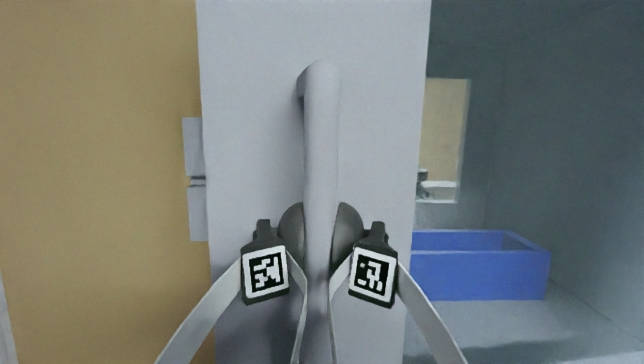

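Scene clock: 422.83 s.
r1.base_odometry: x=-0.386 y=-1.354 heading=-1.884 (m, m, rad; r1's odometry frame)
r1.turned_by_wheels: +0.000 (rad since the last result)
r1.turned_by_imu: +0.000 (rad since the last result)
r1.base_tilt: forward=-0.3 right=-0.4 (deg)
r1.lidar_m: 1.79 1.87 0.95 1.13 0.96 3.11 2.97 1.48 1.09 1.05 1.09 1.47
r1.head_depth_mm: 843 574 1328 1163 999 - 1330 / 849 554 599 1095 - - 1327 / 858 535 571 614 - - 1326 / 861 531 564 622 691 1370 1333 / 870 941 1013 1127 1242 1398 1335 / 878 947 1032 1133 1258 1414 1332 / 886 956 1043 1146 1269 1422 1329
r1.base_status: done
r1.joint_positions: lift_m=+0.890 arm_m=+0.168 wrist_yaw_rad=+0.001 wrist_pitch_rad=-0.004 wrist_roll_rad=-0.007 gripper_m=-0.019 head_pan_rad=-1.563 head_tilt_rad=-0.445
r1.joint_status: all done
r1.motor_effort: left_wheel=+3(18) right_wheel=-3(24) lift_m=+37(37) arm_m=-2(1) wrist_yaw_rad=+0(36) wrist_pitch_rad=+8(8) wrist_roll_rad=+0(0) gripper_m=-12(16) head_pan_rad=-5(5) head_tilt_rad=-2(2) (%)
r1.hand_pose: x=-0.0213 y=-0.5694 z=+1.0033 quat_wxyz=(+0.710, +0.002, -0.704, -0.002) (m; r1's base frame)
r1.wrist_depth_mm: 594 603 171 188 533 647 503 / 609 609 177 185 923 752 504 / 639 622 181 195 971 764 495 / 656 651 186 202 - 755 489 / 676 665 190 150 646 644 503 / 688 689 207 157 614 605 494 / 724 707 210 224 475 351 373
r2.base_odometry: x=+0.046 y=-1.407 heading=+1.708 (m, m, rad; r2's odometry frame)
r2.turned_by_wheels: +0.000 (rad since the last result)
r2.turned_by_imu: +0.000 (rad since the last result)
r2.base_tilt: forward=-1.7 right=+2.5 (deg)
r2.lidar_m: 2.58 2.67 3.34 0.82 0.85 2.24 2.15 1.55 1.14 1.10 1.13 1.53
r2.head_depth_mm: 703 1524 1146 993 1488 1485 - / 713 1514 1135 1298 1518 1521 - / 717 796 911 1322 1493 - 1193 / 747 818 915 1342 1561 1436 1238 / 952 1045 1194 1356 1577 1428 1236 / 965 1070 1210 1388 1583 1427 1237 / 971 1080 1222 1402 1609 1424 1226
r2.base_status: not commanded
r2.joint_positions: lift_m=+0.671 arm_m=+0.150 wrist_yaw_rad=+0.000 wrist_pitch_rad=-0.024 wrist_roll_rad=+0.001 gripper_m=+0.000 head_pan_rad=-1.493 head_tilt_rad=-0.694
r2.joint_status: all done
r2.motor_effort: left_wheel=+0(0) right_wheel=-1(1) lift_m=+18(18) arm_m=-3(8) wrist_yaw_rad=-1(1) wrist_pitch_rad=+7(7) wrist_roll_rad=+0(0) gripper_m=-4(4) head_pan_rad=-2(3) head_tilt_rad=-3(2) (%)
r2.hand_pose: x=-0.0213 y=-0.5508 z=+0.7791 quat_wxyz=(+0.707, +0.009, -0.707, -0.008) (m; r2's base frame)
r2.wrist_depth_mm: 693 688 444 444 - 826 430 / 713 709 691 459 - 831 440 / 746 715 714 464 464 460 450 / 754 749 735 478 474 472 467 / 798 772 760 748 750 741 738 / 815 804 800 - 770 769 753 / 837 828 820 809 817 796 783
pictures: none
No camera images: the call's "cameras" was empty. Leave "cameras" out to get every camera's image.

Scene clock: 424.03 s.
r1.base_odometry: x=-0.386 y=-1.354 heading=-1.884 (m, m, rad; r1's odometry frame)
r1.turned_by_wheels: +0.000 (rad since the last result)
r1.turned_by_imu: +0.000 (rad since the last result)
r1.base_tilt: forward=-0.3 right=-0.4 (deg)
r1.lidar_m: 1.79 1.87 0.96 1.13 0.97 3.12 2.99 1.48 1.09 1.05 1.09 1.47
r1.head_depth_mm: 843 575 1333 1164 998 - 1328 / 851 555 600 1094 - - 1333 / 857 537 571 616 - - 1328 / 861 534 567 619 688 1377 1330 / 869 940 1014 1124 1247 1389 1330 / 877 951 1031 1137 1260 1416 1334 / 885 958 1044 1151 1278 1412 1324
r1.base_status: not commanded
r1.joint_positions: lift_m=+0.890 arm_m=+0.168 wrist_yaw_rad=+0.001 wrist_pitch_rad=-0.004 wrist_roll_rad=-0.007 gripper_m=+0.050 head_pan_rad=-1.563 head_tilt_rad=-0.445
r1.joint_status: all done
r1.motor_effort: left_wheel=+3(3) right_wheel=-3(3) lift_m=+37(37) arm_m=-2(2) wrist_yaw_rad=+0(0) wrist_pitch_rad=+8(8) wrist_roll_rad=+0(0) gripper_m=+0(80) head_pan_rad=-4(5) head_tilt_rad=-2(3) (%)
r1.hand_pose: x=-0.0213 y=-0.5693 z=+1.0034 quat_wxyz=(+0.710, +0.002, -0.704, -0.001) (m; r1's base frame)
r1.wrist_depth_mm: 597 584 172 189 533 632 504 / 602 607 177 189 886 749 505 / 617 630 182 196 958 746 499 / 666 655 188 202 991 742 495 / 664 672 190 207 642 659 496 / 690 698 206 216 586 622 502 / 724 724 211 219 481 366 374
r2.base_odometry: x=+0.046 y=-1.407 heading=+1.708 (m, m, rad; r2's odometry frame)
r2.turned_by_wheels: +0.000 (rad since the last result)
r2.turned_by_imu: +0.000 (rad since the last result)
r2.base_tilt: forward=-1.6 right=+2.5 (deg)
r2.lidar_m: 2.58 2.68 3.33 0.82 0.85 2.25 2.15 1.55 1.14 1.10 1.14 1.54
r2.head_depth_mm: 703 1520 1141 990 1484 1490 - / 712 1514 1142 1306 1520 1511 - / 717 797 910 1323 1501 - 1190 / 746 817 919 1341 1566 1436 1237 / 953 1040 1190 1355 1583 1433 1230 / 960 1072 1202 1381 1576 1424 1231 / 970 1082 1224 1403 1609 1428 1230
r2.base_status: not commanded
r2.joint_positions: lift_m=+0.671 arm_m=+0.150 wrist_yaw_rad=+0.000 wrist_pitch_rad=-0.024 wrist_roll_rad=+0.001 gripper_m=+0.000 head_pan_rad=-1.493 head_tilt_rad=-0.694
r2.joint_status: not commanded
r2.motor_effort: left_wheel=+0(0) right_wheel=-1(1) lift_m=+18(18) arm_m=-3(3) wrist_yaw_rad=-1(1) wrist_pitch_rad=+7(7) wrist_roll_rad=+0(1) gripper_m=-4(4) head_pan_rad=-3(3) head_tilt_rad=-3(3) (%)
r2.hand_pose: x=-0.0213 y=-0.5508 z=+0.7791 quat_wxyz=(+0.707, +0.009, -0.707, -0.008) (m; r2's base frame)
r2.wrist_depth_mm: 682 679 440 447 - 826 434 / 720 714 694 456 - 830 443 / 745 734 716 469 468 460 451 / 759 750 758 482 475 472 466 / 787 768 775 742 751 735 734 / 808 807 799 - 773 756 767 / 829 836 822 817 813 792 780
pictures: none
No camera images: the call's "cameras" was empty. Leave "cameras" out to get every camera's image.

Scene clock: 425.73 s.
r1.base_odometry: x=-0.386 y=-1.354 heading=-1.884 (m, m, rad; r1's odometry frame)
r1.turned_by_wheels: +0.000 (rad since the last result)
r1.turned_by_imu: +0.000 (rad since the last result)
r1.base_tilt: forward=-0.2 right=-0.3 (deg)
r1.lidar_m: 1.80 1.87 0.95 1.13 0.97 3.10 2.99 1.48 1.09 1.05 1.09 1.47
r1.head_depth_mm: 845 576 1335 1167 889 - - / 849 556 601 1094 952 - - / 855 537 573 619 665 - - / 865 533 566 623 700 1389 1335 / 871 941 1010 1122 1246 1396 1333 / 877 950 1033 1134 1260 1407 1329 / 886 956 1043 1146 1283 1417 1325
r1.base_status: not commanded
r1.joint_positions: lift_m=+0.890 arm_m=+0.100 wrist_yaw_rad=+0.001 wrist_pitch_rad=-0.003 wrist_roll_rad=-0.007 gripper_m=+0.050 head_pan_rad=-1.563 head_tilt_rad=-0.445
r1.joint_status: all done
r1.motor_effort: left_wheel=+3(3) right_wheel=-3(3) lift_m=+37(37) arm_m=-1(3) wrist_yaw_rad=+0(1) wrist_pitch_rad=+8(8) wrist_roll_rad=+0(0) gripper_m=-1(0) head_pan_rad=-5(5) head_tilt_rad=-3(2) (%)
r1.hand_pose: x=-0.0213 y=-0.5014 z=+1.0036 quat_wxyz=(+0.710, +0.002, -0.704, -0.001) (m; r1's base frame)
r1.wrist_depth_mm: 656 666 238 249 645 634 371 / 674 677 245 255 984 757 504 / 697 697 254 262 - 766 424 / 718 722 261 270 - 749 438 / 723 744 739 277 704 719 450 / 750 766 278 284 589 624 456 / 804 776 553 310 363 413 479
r2.base_odometry: x=+0.046 y=-1.407 heading=+1.708 (m, m, rad; r2's odometry frame)
r2.turned_by_wheels: +0.000 (rad since the last result)
r2.turned_by_imu: +0.000 (rad since the last result)
r2.base_tilt: forward=-1.6 right=+2.5 (deg)
r2.lidar_m: 2.58 2.68 3.33 0.82 0.85 2.25 2.15 1.55 1.14 1.09 1.13 1.53
r2.head_depth_mm: 707 1520 1141 992 1491 1449 1298 / 712 1508 1143 1306 1519 1447 1319 / 717 797 910 1325 1508 1513 - / 747 816 915 1346 1559 1442 1235 / 950 1047 1196 1355 1582 1430 1234 / 959 1071 1207 1383 1577 1425 1229 / 968 1081 1221 1405 1603 1425 1228
r2.base_status: not commanded
r2.joint_positions: lift_m=+0.671 arm_m=+0.080 wrist_yaw_rad=+0.000 wrist_pitch_rad=-0.024 wrist_roll_rad=+0.001 gripper_m=+0.000 head_pan_rad=-1.493 head_tilt_rad=-0.694
r2.joint_status: all done
r2.motor_effort: left_wheel=+0(0) right_wheel=-1(1) lift_m=+18(18) arm_m=-2(3) wrist_yaw_rad=-1(1) wrist_pitch_rad=+8(7) wrist_roll_rad=+0(0) gripper_m=-4(4) head_pan_rad=-3(3) head_tilt_rad=-2(3) (%)
r2.hand_pose: x=-0.0213 y=-0.4808 z=+0.7791 quat_wxyz=(+0.707, +0.009, -0.707, -0.008) (m; r2's base frame)
r2.wrist_depth_mm: 766 750 517 509 - 822 492 / 779 786 766 529 - 833 507 / 825 803 791 536 529 528 517 / 844 826 816 552 544 546 540 / 883 859 834 834 824 828 801 / 890 876 868 - 851 845 837 / 921 893 909 889 892 869 861
pictures: r1_wrist_camera
camera_calibration (this result's frames):
r1_wrist_camera: T_world_to_cam=[[-0.99823, 0.0242727, 0.0542975, -0.0744954], [-0.0483723, 0.199843, -0.978633, 1.11099], [-0.0346051, -0.979527, -0.198315, -0.125084], [0, 0, 0, 1]] pos_world=[-0.0249509, -0.342738, 1.06649]
Images, in order (width x height): r1_wrist_camera 644x364.

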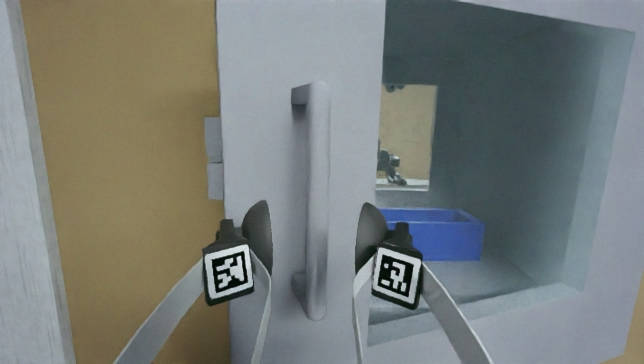

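Scene clock: 428.43 s.
r1.base_odometry: x=-0.440 y=-1.521 heading=-1.884 (m, m, rad; r1's odometry frame)
r1.turned_by_wheels: +0.000 (rad since the last result)
r1.turned_by_imu: +0.000 (rad since the last result)
r1.base_tilt: forward=-0.3 right=-0.4 (deg)
r1.lidar_m: 1.62 1.69 2.31 0.92 3.42 3.30 3.17 1.49 1.09 1.05 1.09 1.47
r1.head_depth_mm: 846 516 545 598 658 - - / 850 743 796 860 683 - - / 858 921 986 1044 - - - / 863 931 1018 1111 1230 1379 1330 / 873 940 1025 1128 1247 1392 1330 / 878 955 1034 1136 1254 1400 1330 / 883 946 1030 1129 1252 1407 1334
r1.base_status: done
r1.joint_positions: lift_m=+0.890 arm_m=+0.100 wrist_yaw_rad=+0.001 wrist_pitch_rad=-0.003 wrist_roll_rad=-0.007 gripper_m=+0.000 head_pan_rad=-1.563 head_tilt_rad=-0.445
r1.joint_status: all done
r1.motor_effort: left_wheel=+3(10) right_wheel=-4(6) lift_m=+37(37) arm_m=-2(2) wrist_yaw_rad=+0(0) wrist_pitch_rad=+8(8) wrist_roll_rad=+0(0) gripper_m=-3(79) head_pan_rad=-5(5) head_tilt_rad=-3(2) (%)
r1.hand_pose: x=-0.0213 y=-0.5014 z=+1.0036 quat_wxyz=(+0.710, +0.002, -0.704, -0.001) (m; r1's base frame)
r1.wrist_depth_mm: 641 647 655 650 453 239 291 / 649 674 672 666 475 244 629 / 685 703 708 682 479 255 621 / 703 699 704 714 497 267 607 / 727 726 726 - 521 280 639 / 769 776 771 781 290 278 606 / 784 768 796 797 545 307 372
r2.base_odometry: x=+0.046 y=-1.407 heading=+1.708 (m, m, rad; r2's odometry frame)
r2.turned_by_wheels: +0.000 (rad since the last result)
r2.turned_by_imu: +0.000 (rad since the last result)
r2.base_tilt: forward=-1.7 right=+2.6 (deg)
r2.lidar_m: 2.57 2.66 3.34 0.82 0.85 2.24 2.15 1.55 1.14 1.10 1.13 1.53
r2.head_depth_mm: 704 1519 1144 993 1491 1452 1307 / 712 1512 1143 1301 1519 1453 1322 / 716 796 912 1324 1507 1513 - / 747 818 917 1343 1561 1437 1233 / 950 1042 1190 1357 1573 1432 1235 / 961 1069 1209 1384 1589 1428 1232 / 975 1081 1226 1402 1608 1423 1227
r2.base_status: not commanded
r2.joint_positions: lift_m=+0.671 arm_m=+0.080 wrist_yaw_rad=+0.000 wrist_pitch_rad=-0.024 wrist_roll_rad=+0.001 gripper_m=+0.000 head_pan_rad=-1.493 head_tilt_rad=-0.694
r2.joint_status: not commanded
r2.motor_effort: left_wheel=+0(0) right_wheel=-1(1) lift_m=+18(18) arm_m=-3(3) wrist_yaw_rad=-1(1) wrist_pitch_rad=+7(7) wrist_roll_rad=+0(0) gripper_m=-4(3) head_pan_rad=-2(3) head_tilt_rad=-2(3) (%)
r2.hand_pose: x=-0.0213 y=-0.4808 z=+0.7791 quat_wxyz=(+0.707, +0.009, -0.707, -0.008) (m; r2's base frame)
r2.wrist_depth_mm: 754 751 517 520 - 833 488 / 785 780 769 522 - 831 507 / 803 810 792 539 534 533 523 / 832 814 827 550 547 542 540 / 873 876 850 820 827 815 805 / 901 881 884 - 851 861 826 / 926 908 894 894 890 896 864
pictures: none
No camera images: the call's "cameras" was empty. Leave "cameras" out to get every camera's image.

Scene clock: 430.97 s.
r1.base_odometry: x=-0.440 y=-1.521 heading=-1.884 (m, m, rad; r1's odometry frame)
r1.turned_by_wheels: +0.000 (rad since the last result)
r1.turned_by_imu: +0.000 (rad since the last result)
r1.base_tilt: forward=-0.3 right=-0.3 (deg)
r1.lidar_m: 1.62 1.68 2.31 0.92 3.42 3.30 3.17 1.48 1.09 1.05 1.09 1.47
r1.head_depth_mm: 634 983 1078 1008 1620 - - / 581 1172 1249 929 - - 1217 / 536 589 666 1040 - 1452 1215 / 499 544 598 - 809 1458 1216 / 685 753 818 - 1412 1451 1213 / 823 915 987 1175 1336 1443 1219 / 823 905 1002 1120 1283 1413 1217
r1.base_status: not commanded
r1.joint_positions: lift_m=+0.890 arm_m=+0.277 wrist_yaw_rad=+0.000 wrist_pitch_rad=-0.003 wrist_roll_rad=-0.007 gripper_m=+0.000 head_pan_rad=-1.893 head_tilt_rad=-0.592
r1.joint_status: all done
r1.motor_effort: left_wheel=+3(3) right_wheel=-3(3) lift_m=+37(37) arm_m=+2(4) wrist_yaw_rad=+0(1) wrist_pitch_rad=+8(8) wrist_roll_rad=+0(0) gripper_m=-2(2) head_pan_rad=-4(36) head_tilt_rad=-3(13) (%)
r1.contact_limits: arm_m 12 (drawing in: default 16, maximum 26; extending or still: default 22, maximum 36)
r1.hand_pose: x=-0.0213 y=-0.6779 z=+1.0037 quat_wxyz=(+0.710, +0.001, -0.704, -0.001) (m; r1's base frame)
r1.wrist_depth_mm: 493 486 488 486 292 633 626 / 508 503 502 500 300 821 712 / 518 517 525 521 308 - 696 / 521 544 532 527 322 - 707 / 543 571 557 - 329 900 631 / 548 573 584 587 546 534 100 / 579 606 591 592 359 476 102
r2.base_odometry: x=+0.046 y=-1.407 heading=+1.708 (m, m, rad; r2's odometry frame)
r2.turned_by_wheels: +0.000 (rad since the last result)
r2.turned_by_imu: +0.000 (rad since the last result)
r2.base_tilt: forward=-1.6 right=+2.5 (deg)
r2.lidar_m: 2.58 2.67 3.34 0.82 0.85 2.24 2.15 1.56 1.14 1.10 1.14 1.53
r2.head_depth_mm: 704 1524 1141 990 1496 1450 1299 / 711 1521 1139 1305 1510 1445 1325 / 718 796 911 1320 1499 1512 - / 748 820 918 1337 1569 1427 1237 / 953 1041 1192 1358 1581 1428 1235 / 961 1071 1206 1379 1585 1429 1228 / 972 1079 1221 1408 1609 1418 1224
r2.base_status: not commanded
r2.joint_positions: lift_m=+0.671 arm_m=+0.080 wrist_yaw_rad=+0.000 wrist_pitch_rad=-0.024 wrist_roll_rad=+0.001 gripper_m=+0.000 head_pan_rad=-1.493 head_tilt_rad=-0.694
r2.joint_status: not commanded
r2.motor_effort: left_wheel=+0(0) right_wheel=-1(1) lift_m=+18(18) arm_m=-3(3) wrist_yaw_rad=-1(1) wrist_pitch_rad=+8(7) wrist_roll_rad=+0(0) gripper_m=-4(4) head_pan_rad=-3(3) head_tilt_rad=-2(2) (%)
r2.hand_pose: x=-0.0213 y=-0.4808 z=+0.7791 quat_wxyz=(+0.707, +0.009, -0.707, -0.008) (m; r2's base frame)
r2.wrist_depth_mm: 778 752 512 516 - 833 492 / 790 775 767 525 - 845 506 / 816 806 790 542 533 526 519 / 830 827 809 554 548 539 531 / 857 856 856 833 816 815 804 / 893 893 860 - 867 846 823 / 935 915 904 902 908 881 859
pictures: none
No camera images: the call's "cameras" was empty. Leave "cameras" out to get every camera's image.

Scene clock: 432.50 s.
r1.base_odometry: x=-0.440 y=-1.521 heading=-1.884 (m, m, rad; r1's odometry frame)
r1.turned_by_wheels: +0.000 (rad since the last result)
r1.turned_by_imu: +0.000 (rad since the last result)
r1.base_tilt: forward=-0.2 right=-0.3 (deg)
r1.lidar_m: 1.62 1.68 2.31 0.92 3.42 3.28 3.16 1.49 1.09 1.05 1.09 1.47
r1.head_depth_mm: 622 972 1079 999 1628 - - / 567 1163 1246 928 - - 1215 / 523 574 637 1030 - 1456 1217 / 483 528 589 - 806 1455 1217 / 692 768 840 - 1397 1454 1220 / 821 910 999 1166 1341 1446 1225 / 822 904 1001 1126 1287 1418 1224
r1.base_status: not commanded
r1.joint_positions: lift_m=+0.890 arm_m=+0.277 wrist_yaw_rad=-0.344 wrist_pitch_rad=-0.003 wrist_roll_rad=-0.007 gripper_m=+0.000 head_pan_rad=-1.893 head_tilt_rad=-0.592
r1.joint_status: all done
r1.motor_effort: left_wheel=+7(13) right_wheel=-9(18) lift_m=+37(37) arm_m=+2(2) wrist_yaw_rad=-7(26) wrist_pitch_rad=+8(8) wrist_roll_rad=+0(0) gripper_m=-2(3) head_pan_rad=-5(5) head_tilt_rad=-3(3) (%)
r1.hand_pose: x=-0.1078 y=-0.6629 z=+1.0037 quat_wxyz=(+0.699, -0.119, -0.694, -0.123) (m; r1's base frame)
r1.wrist_depth_mm: 411 439 296 675 95 78 117 / 416 448 306 897 97 82 103 / 432 456 306 - 102 84 150 / 444 470 311 - 107 88 401 / 456 490 322 - 108 90 417 / 465 501 530 541 110 96 439 / 481 519 358 443 120 105 388
r2.base_odometry: x=+0.046 y=-1.407 heading=+1.708 (m, m, rad; r2's odometry frame)
r2.turned_by_wheels: +0.000 (rad since the last result)
r2.turned_by_imu: +0.000 (rad since the last result)
r2.base_tilt: forward=-1.7 right=+2.5 (deg)
r2.lidar_m: 2.58 2.67 3.35 0.82 0.85 2.24 2.15 1.56 1.14 1.10 1.14 1.54
r2.head_depth_mm: 704 1537 1140 995 1482 1455 1301 / 711 1510 1143 1309 1504 1448 1316 / 719 796 910 1326 1506 1517 - / 747 818 919 1342 1571 1431 1233 / 950 1044 1192 1362 1578 1437 1229 / 963 1070 1208 1389 1579 1425 1227 / 972 1083 1225 1400 1603 1427 1223
r2.base_status: not commanded
r2.joint_positions: lift_m=+0.671 arm_m=+0.080 wrist_yaw_rad=+0.000 wrist_pitch_rad=-0.024 wrist_roll_rad=+0.001 gripper_m=+0.000 head_pan_rad=-1.493 head_tilt_rad=-0.694
r2.joint_status: not commanded
r2.motor_effort: left_wheel=+0(0) right_wheel=-1(1) lift_m=+19(17) arm_m=-3(2) wrist_yaw_rad=-1(1) wrist_pitch_rad=+7(7) wrist_roll_rad=+0(0) gripper_m=-4(4) head_pan_rad=-3(3) head_tilt_rad=-3(3) (%)
r2.hand_pose: x=-0.0213 y=-0.4808 z=+0.7791 quat_wxyz=(+0.707, +0.009, -0.707, -0.008) (m; r2's base frame)
r2.wrist_depth_mm: 764 764 518 516 - 826 490 / 792 784 767 523 - 844 502 / 806 806 780 539 540 529 518 / 826 836 841 548 549 540 532 / 860 850 855 828 829 813 815 / 900 886 885 - 857 844 832 / 939 912 905 889 896 874 864
pictures: r1_nav_camera (sideways: a quarter turn counterclockwise sets it upright), r1_wrist_camera
camera_calibration (this result's frames):
r1_nav_camera: T_world_to_cam=[[-0.168259, -0.562476, 0.809512, -1.02006], [-0.948206, 0.316819, 0.0230494, 0.0308942], [-0.269434, -0.763706, -0.586651, 0.726427], [0, 0, 0, 1]] pos_world=[0.0533842, -0.0287682, 1.25119]
r1_wrist_camera: T_world_to_cam=[[-0.931439, 0.359826, 0.0542817, 0.0727471], [0.0217161, 0.203865, -0.978758, 1.14959], [-0.363249, -0.910475, -0.197702, -0.276545], [0, 0, 0, 1]] pos_world=[-0.0576598, -0.512325, 1.06655]
Images, in order (width x height): r1_nav_camera 672x504, r1_wrist_camera 644x364.

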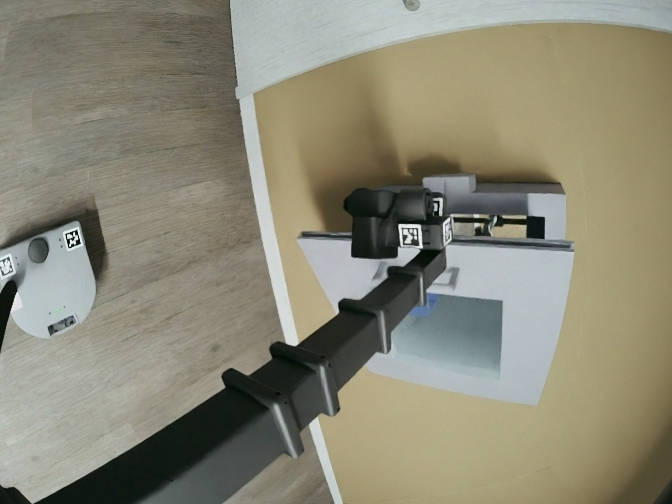

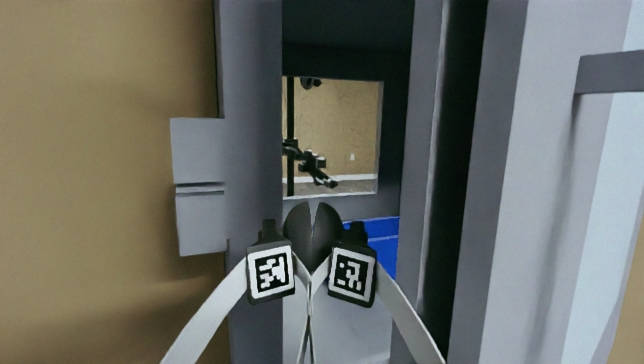

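{"method": "execute_actions", "body": {"actions": [], "cameras": ["r1_head_camera","r1_nav_camera","r1_wrist_camera"]}}

Scene clock: 452.40 s.
r1.base_odometry: x=-0.440 y=-1.521 heading=-1.884 (m, m, rad; r1's odometry frame)
r1.turned_by_wheels: +0.000 (rad since the last result)
r1.turned_by_imu: +0.000 (rad since the last result)
r1.base_tilt: forward=-0.3 right=-0.4 (deg)
r1.lidar_m: 1.62 1.68 2.31 0.92 3.41 3.28 3.16 1.49 1.09 1.05 1.09 1.47
r1.head_depth_mm: 623 972 1073 1001 1627 - - / 568 1160 1241 926 - - 1219 / 522 573 637 1034 - 1450 1222 / 484 529 589 - 806 1451 1222 / 692 770 841 - 1403 1457 1214 / 821 914 1000 1165 1348 1451 1218 / 823 904 1003 1130 1281 1419 1221
r1.base_status: not commanded
r1.joint_positions: lift_m=+0.890 arm_m=+0.277 wrist_yaw_rad=-0.344 wrist_pitch_rad=-0.003 wrist_roll_rad=-0.007 gripper_m=+0.000 head_pan_rad=-1.893 head_tilt_rad=-0.592
r1.joint_status: all done
r1.motor_effort: left_wheel=+7(13) right_wheel=-9(18) lift_m=+37(37) arm_m=+2(2) wrist_yaw_rad=-7(26) wrist_pitch_rad=+7(8) wrist_roll_rad=+0(0) gripper_m=-3(3) head_pan_rad=-5(5) head_tilt_rad=-4(3) (%)
r1.hand_pose: x=-0.1078 y=-0.6629 z=+1.0037 quat_wxyz=(+0.699, -0.119, -0.694, -0.123) (m; r1's base frame)
r1.wrist_depth_mm: 411 437 296 662 95 78 118 / 418 449 304 905 97 82 103 / 430 458 305 - 102 84 150 / 439 470 314 - 107 88 403 / 448 485 322 - 108 90 419 / 470 503 533 539 111 96 436 / 475 519 360 440 120 105 392
r2.base_odometry: x=+0.046 y=-1.407 heading=+1.708 (m, m, rad; r2's odometry frame)
r2.turned_by_wheels: +0.000 (rad since the last result)
r2.turned_by_imu: +0.000 (rad since the last result)
r2.base_tilt: forward=-1.7 right=+2.4 (deg)
r2.lidar_m: 2.57 2.67 3.32 0.82 0.85 2.25 2.15 1.55 1.15 1.10 1.13 1.54
r2.head_depth_mm: 703 1536 1141 993 1492 1456 1302 / 712 1508 1138 1305 1511 1446 1318 / 719 797 909 1323 1501 1511 - / 748 816 917 1340 1557 1437 1243 / 949 1044 1191 1360 1584 1431 1233 / 962 1071 1211 1383 1573 1423 1232 / 973 1083 1222 1402 1599 1428 1222
r2.base_status: not commanded
r2.joint_positions: lift_m=+0.671 arm_m=+0.080 wrist_yaw_rad=+0.000 wrist_pitch_rad=-0.024 wrist_roll_rad=+0.001 gripper_m=+0.000 head_pan_rad=-1.493 head_tilt_rad=-0.694
r2.joint_status: not commanded
r2.motor_effort: left_wheel=+0(0) right_wheel=-1(1) lift_m=+18(17) arm_m=-3(2) wrist_yaw_rad=-1(1) wrist_pitch_rad=+7(7) wrist_roll_rad=+0(0) gripper_m=-4(4) head_pan_rad=-3(3) head_tilt_rad=-3(3) (%)
r2.hand_pose: x=-0.0213 y=-0.4808 z=+0.7791 quat_wxyz=(+0.707, +0.009, -0.707, -0.008) (m; r2's base frame)
r2.wrist_depth_mm: 769 746 514 512 - 838 492 / 786 768 764 520 - 826 504 / 802 800 798 542 536 530 522 / 833 834 808 554 547 542 537 / 859 860 846 832 824 818 801 / 897 890 878 - 849 843 829 / 910 903 901 896 891 875 858
pictures: r1_head_camera (sideways: a quarter turn clockwise sets it upright), r1_nav_camera (sideways: a quarter turn counterclockwise sets it upright), r1_wrist_camera
camera_calibration (this result's frames):
r1_head_camera: T_world_to_cam=[[0.130276, 0.51494, -0.847269, 1.1186], [0.967016, -0.254644, -0.0060761, 0.00509907], [-0.218881, -0.818531, -0.531129, 0.652359], [0, 0, 0, 1]] pos_world=[-0.00786856, -0.0407395, 1.29428]
r1_nav_camera: T_world_to_cam=[[-0.168259, -0.562476, 0.809512, -1.02006], [-0.948206, 0.316819, 0.0230494, 0.0308942], [-0.269434, -0.763706, -0.586651, 0.726427], [0, 0, 0, 1]] pos_world=[0.0533842, -0.0287682, 1.25119]
r1_wrist_camera: T_world_to_cam=[[-0.931439, 0.359826, 0.0542819, 0.0727469], [0.021716, 0.203865, -0.978758, 1.14959], [-0.363249, -0.910475, -0.197702, -0.276545], [0, 0, 0, 1]] pos_world=[-0.0576598, -0.512325, 1.06655]
Images, in order (width x height): r1_head_camera 896x504, r1_nav_camera 672x504, r1_wrist_camera 644x364.

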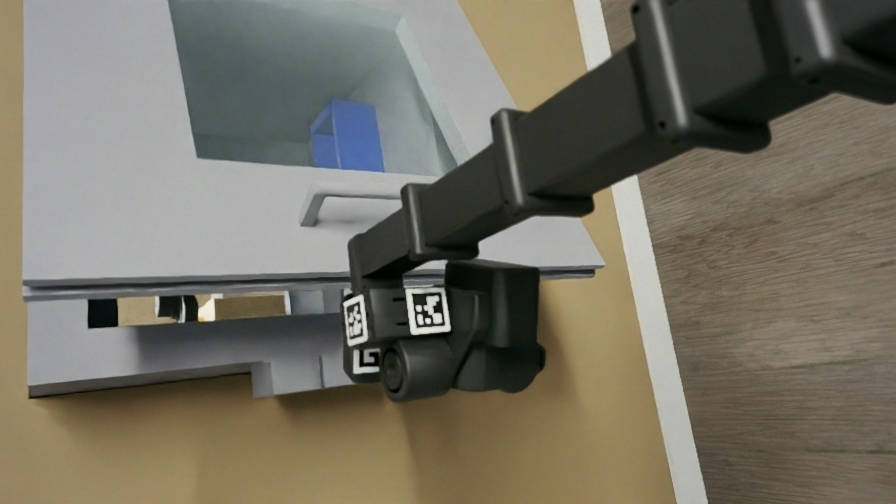

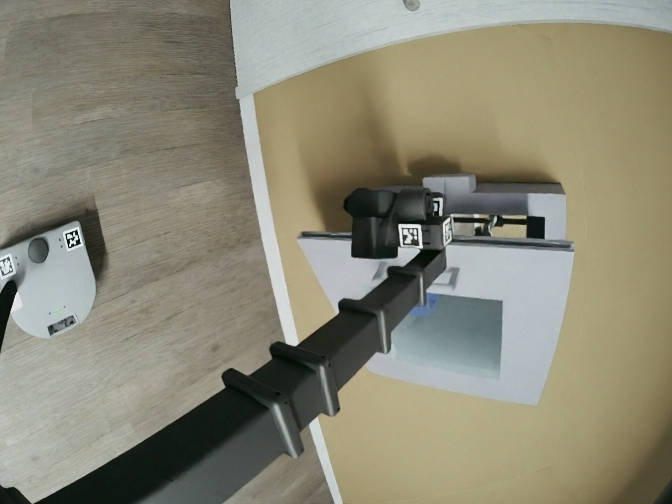

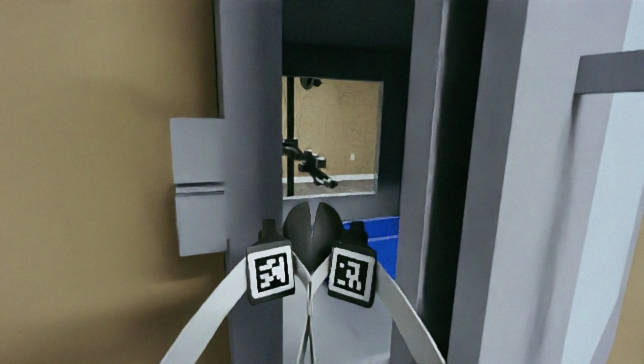

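{"method": "execute_actions", "body": {"actions": [{"r1":{"base":{"translate_m":-0.11},"joints":{"arm_m":0.10}}}], "cameras": ["r1_nav_camera","r1_wrist_camera"]}}

Scene clock: 458.43 s.
r1.base_odometry: x=-0.406 y=-1.416 heading=-1.884 (m, m, rad; r1's odometry frame)
r1.turned_by_wheels: +0.000 (rad since the last result)
r1.turned_by_imu: +0.000 (rad since the last result)
r1.base_tilt: forward=-0.3 right=-0.3 (deg)
r1.lidar_m: 1.73 1.80 0.95 0.94 3.42 3.18 3.07 1.48 1.08 1.05 1.09 1.47
r1.head_depth_mm: 787 866 928 846 493 - - / 745 1037 1100 1116 - - 1221 / 733 1304 1267 1091 - 1438 1193 / 848 - 1432 1093 - - 1190 / 830 3000 1402 1094 - - 1220 / 812 1234 1218 960 1317 1444 1222 / 672 855 789 1124 1283 1416 1224
r1.base_status: done
r1.joint_positions: lift_m=+0.890 arm_m=+0.100 wrist_yaw_rad=-0.350 wrist_pitch_rad=-0.003 wrist_roll_rad=-0.007 gripper_m=+0.000 head_pan_rad=-1.893 head_tilt_rad=-0.593
r1.joint_status: all done
r1.motor_effort: left_wheel=+3(25) right_wheel=-3(48) lift_m=+37(37) arm_m=-1(3) wrist_yaw_rad=+0(53) wrist_pitch_rad=+8(8) wrist_roll_rad=+0(0) gripper_m=-1(5) head_pan_rad=-5(5) head_tilt_rad=-3(3) (%)
r1.hand_pose: x=-0.1092 y=-0.4859 z=+1.0037 quat_wxyz=(+0.699, -0.121, -0.694, -0.125) (m; r1's base frame)
r1.wrist_depth_mm: 542 416 671 643 663 539 971 / 570 504 961 - 747 590 - / 573 439 - - 742 618 - / 585 446 - - 757 631 - / 611 627 786 - 744 670 - / 612 637 571 581 676 585 - / 625 687 745 861 982 441 -
r2.base_odometry: x=+0.046 y=-1.407 heading=+1.708 (m, m, rad; r2's odometry frame)
r2.turned_by_wheels: +0.000 (rad since the last result)
r2.turned_by_imu: +0.000 (rad since the last result)
r2.base_tilt: forward=-1.7 right=+2.6 (deg)
r2.lidar_m: 2.58 2.67 3.35 0.83 0.85 2.24 2.16 1.56 1.15 1.10 1.13 1.54
r2.head_depth_mm: 706 3075 1136 988 1479 1448 1298 / 712 1784 1139 1305 1510 1443 1321 / 719 795 911 1321 1507 1512 - / 748 817 916 1339 1563 1438 1237 / 952 1041 1189 1366 1584 1434 1231 / 960 1071 1206 1388 1587 1427 1232 / 974 1082 1218 1407 1610 1422 1230
r2.base_status: not commanded
r2.joint_positions: lift_m=+0.671 arm_m=+0.080 wrist_yaw_rad=+0.000 wrist_pitch_rad=-0.024 wrist_roll_rad=+0.001 gripper_m=+0.000 head_pan_rad=-1.493 head_tilt_rad=-0.694
r2.joint_status: not commanded
r2.motor_effort: left_wheel=+0(0) right_wheel=-1(1) lift_m=+18(18) arm_m=-2(2) wrist_yaw_rad=-1(1) wrist_pitch_rad=+7(7) wrist_roll_rad=+0(0) gripper_m=-4(4) head_pan_rad=-3(3) head_tilt_rad=-3(2) (%)
r2.hand_pose: x=-0.0213 y=-0.4808 z=+0.7791 quat_wxyz=(+0.707, +0.009, -0.707, -0.008) (m; r2's base frame)
r2.wrist_depth_mm: 772 750 518 516 - 830 489 / 796 779 773 523 - 844 509 / 793 801 789 537 526 536 526 / 822 845 820 554 548 543 532 / 857 854 846 832 817 816 814 / 896 886 879 - 861 852 827 / 917 912 898 874 893 879 848
pictures: r1_nav_camera (sideways: a quarter turn counterclockwise sets it upright), r1_wrist_camera
camera_calibration (this result's frames):
r1_nav_camera: T_world_to_cam=[[-0.168317, -0.562589, 0.809421, -1.01994], [-0.948197, 0.316846, 0.0230495, 0.0308941], [-0.269429, -0.763611, -0.586776, 0.72659], [0, 0, 0, 1]] pos_world=[0.0533858, -0.0287623, 1.25119]
r1_wrist_camera: T_world_to_cam=[[-0.929299, 0.365321, 0.0542576, 0.010641], [0.0229409, 0.203722, -0.97876, 1.1136], [-0.368615, -0.908316, -0.1977, -0.115397], [0, 0, 0, 1]] pos_world=[-0.0581955, -0.33557, 1.06656]
Images, in order (width x height): r1_nav_camera 672x504, r1_wrist_camera 644x364.

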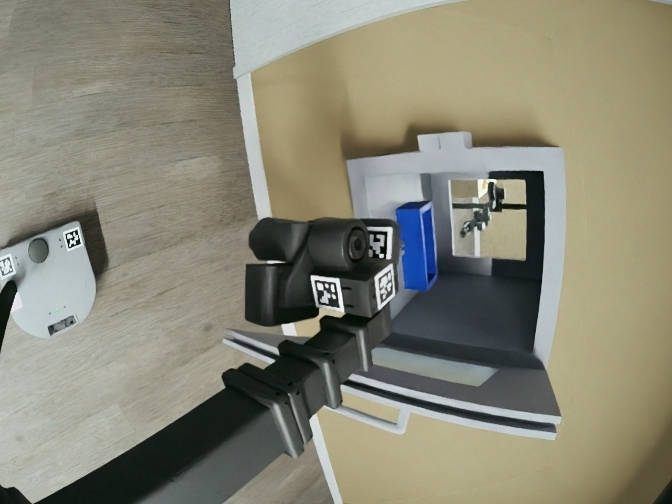

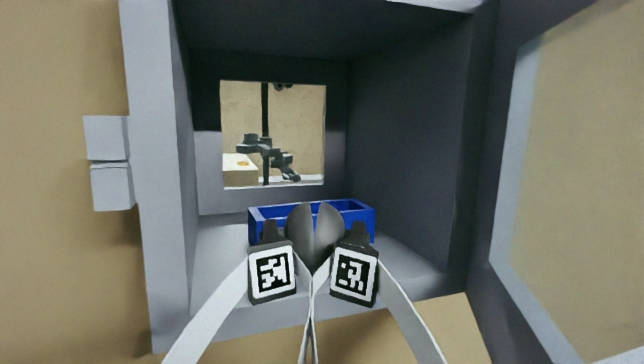

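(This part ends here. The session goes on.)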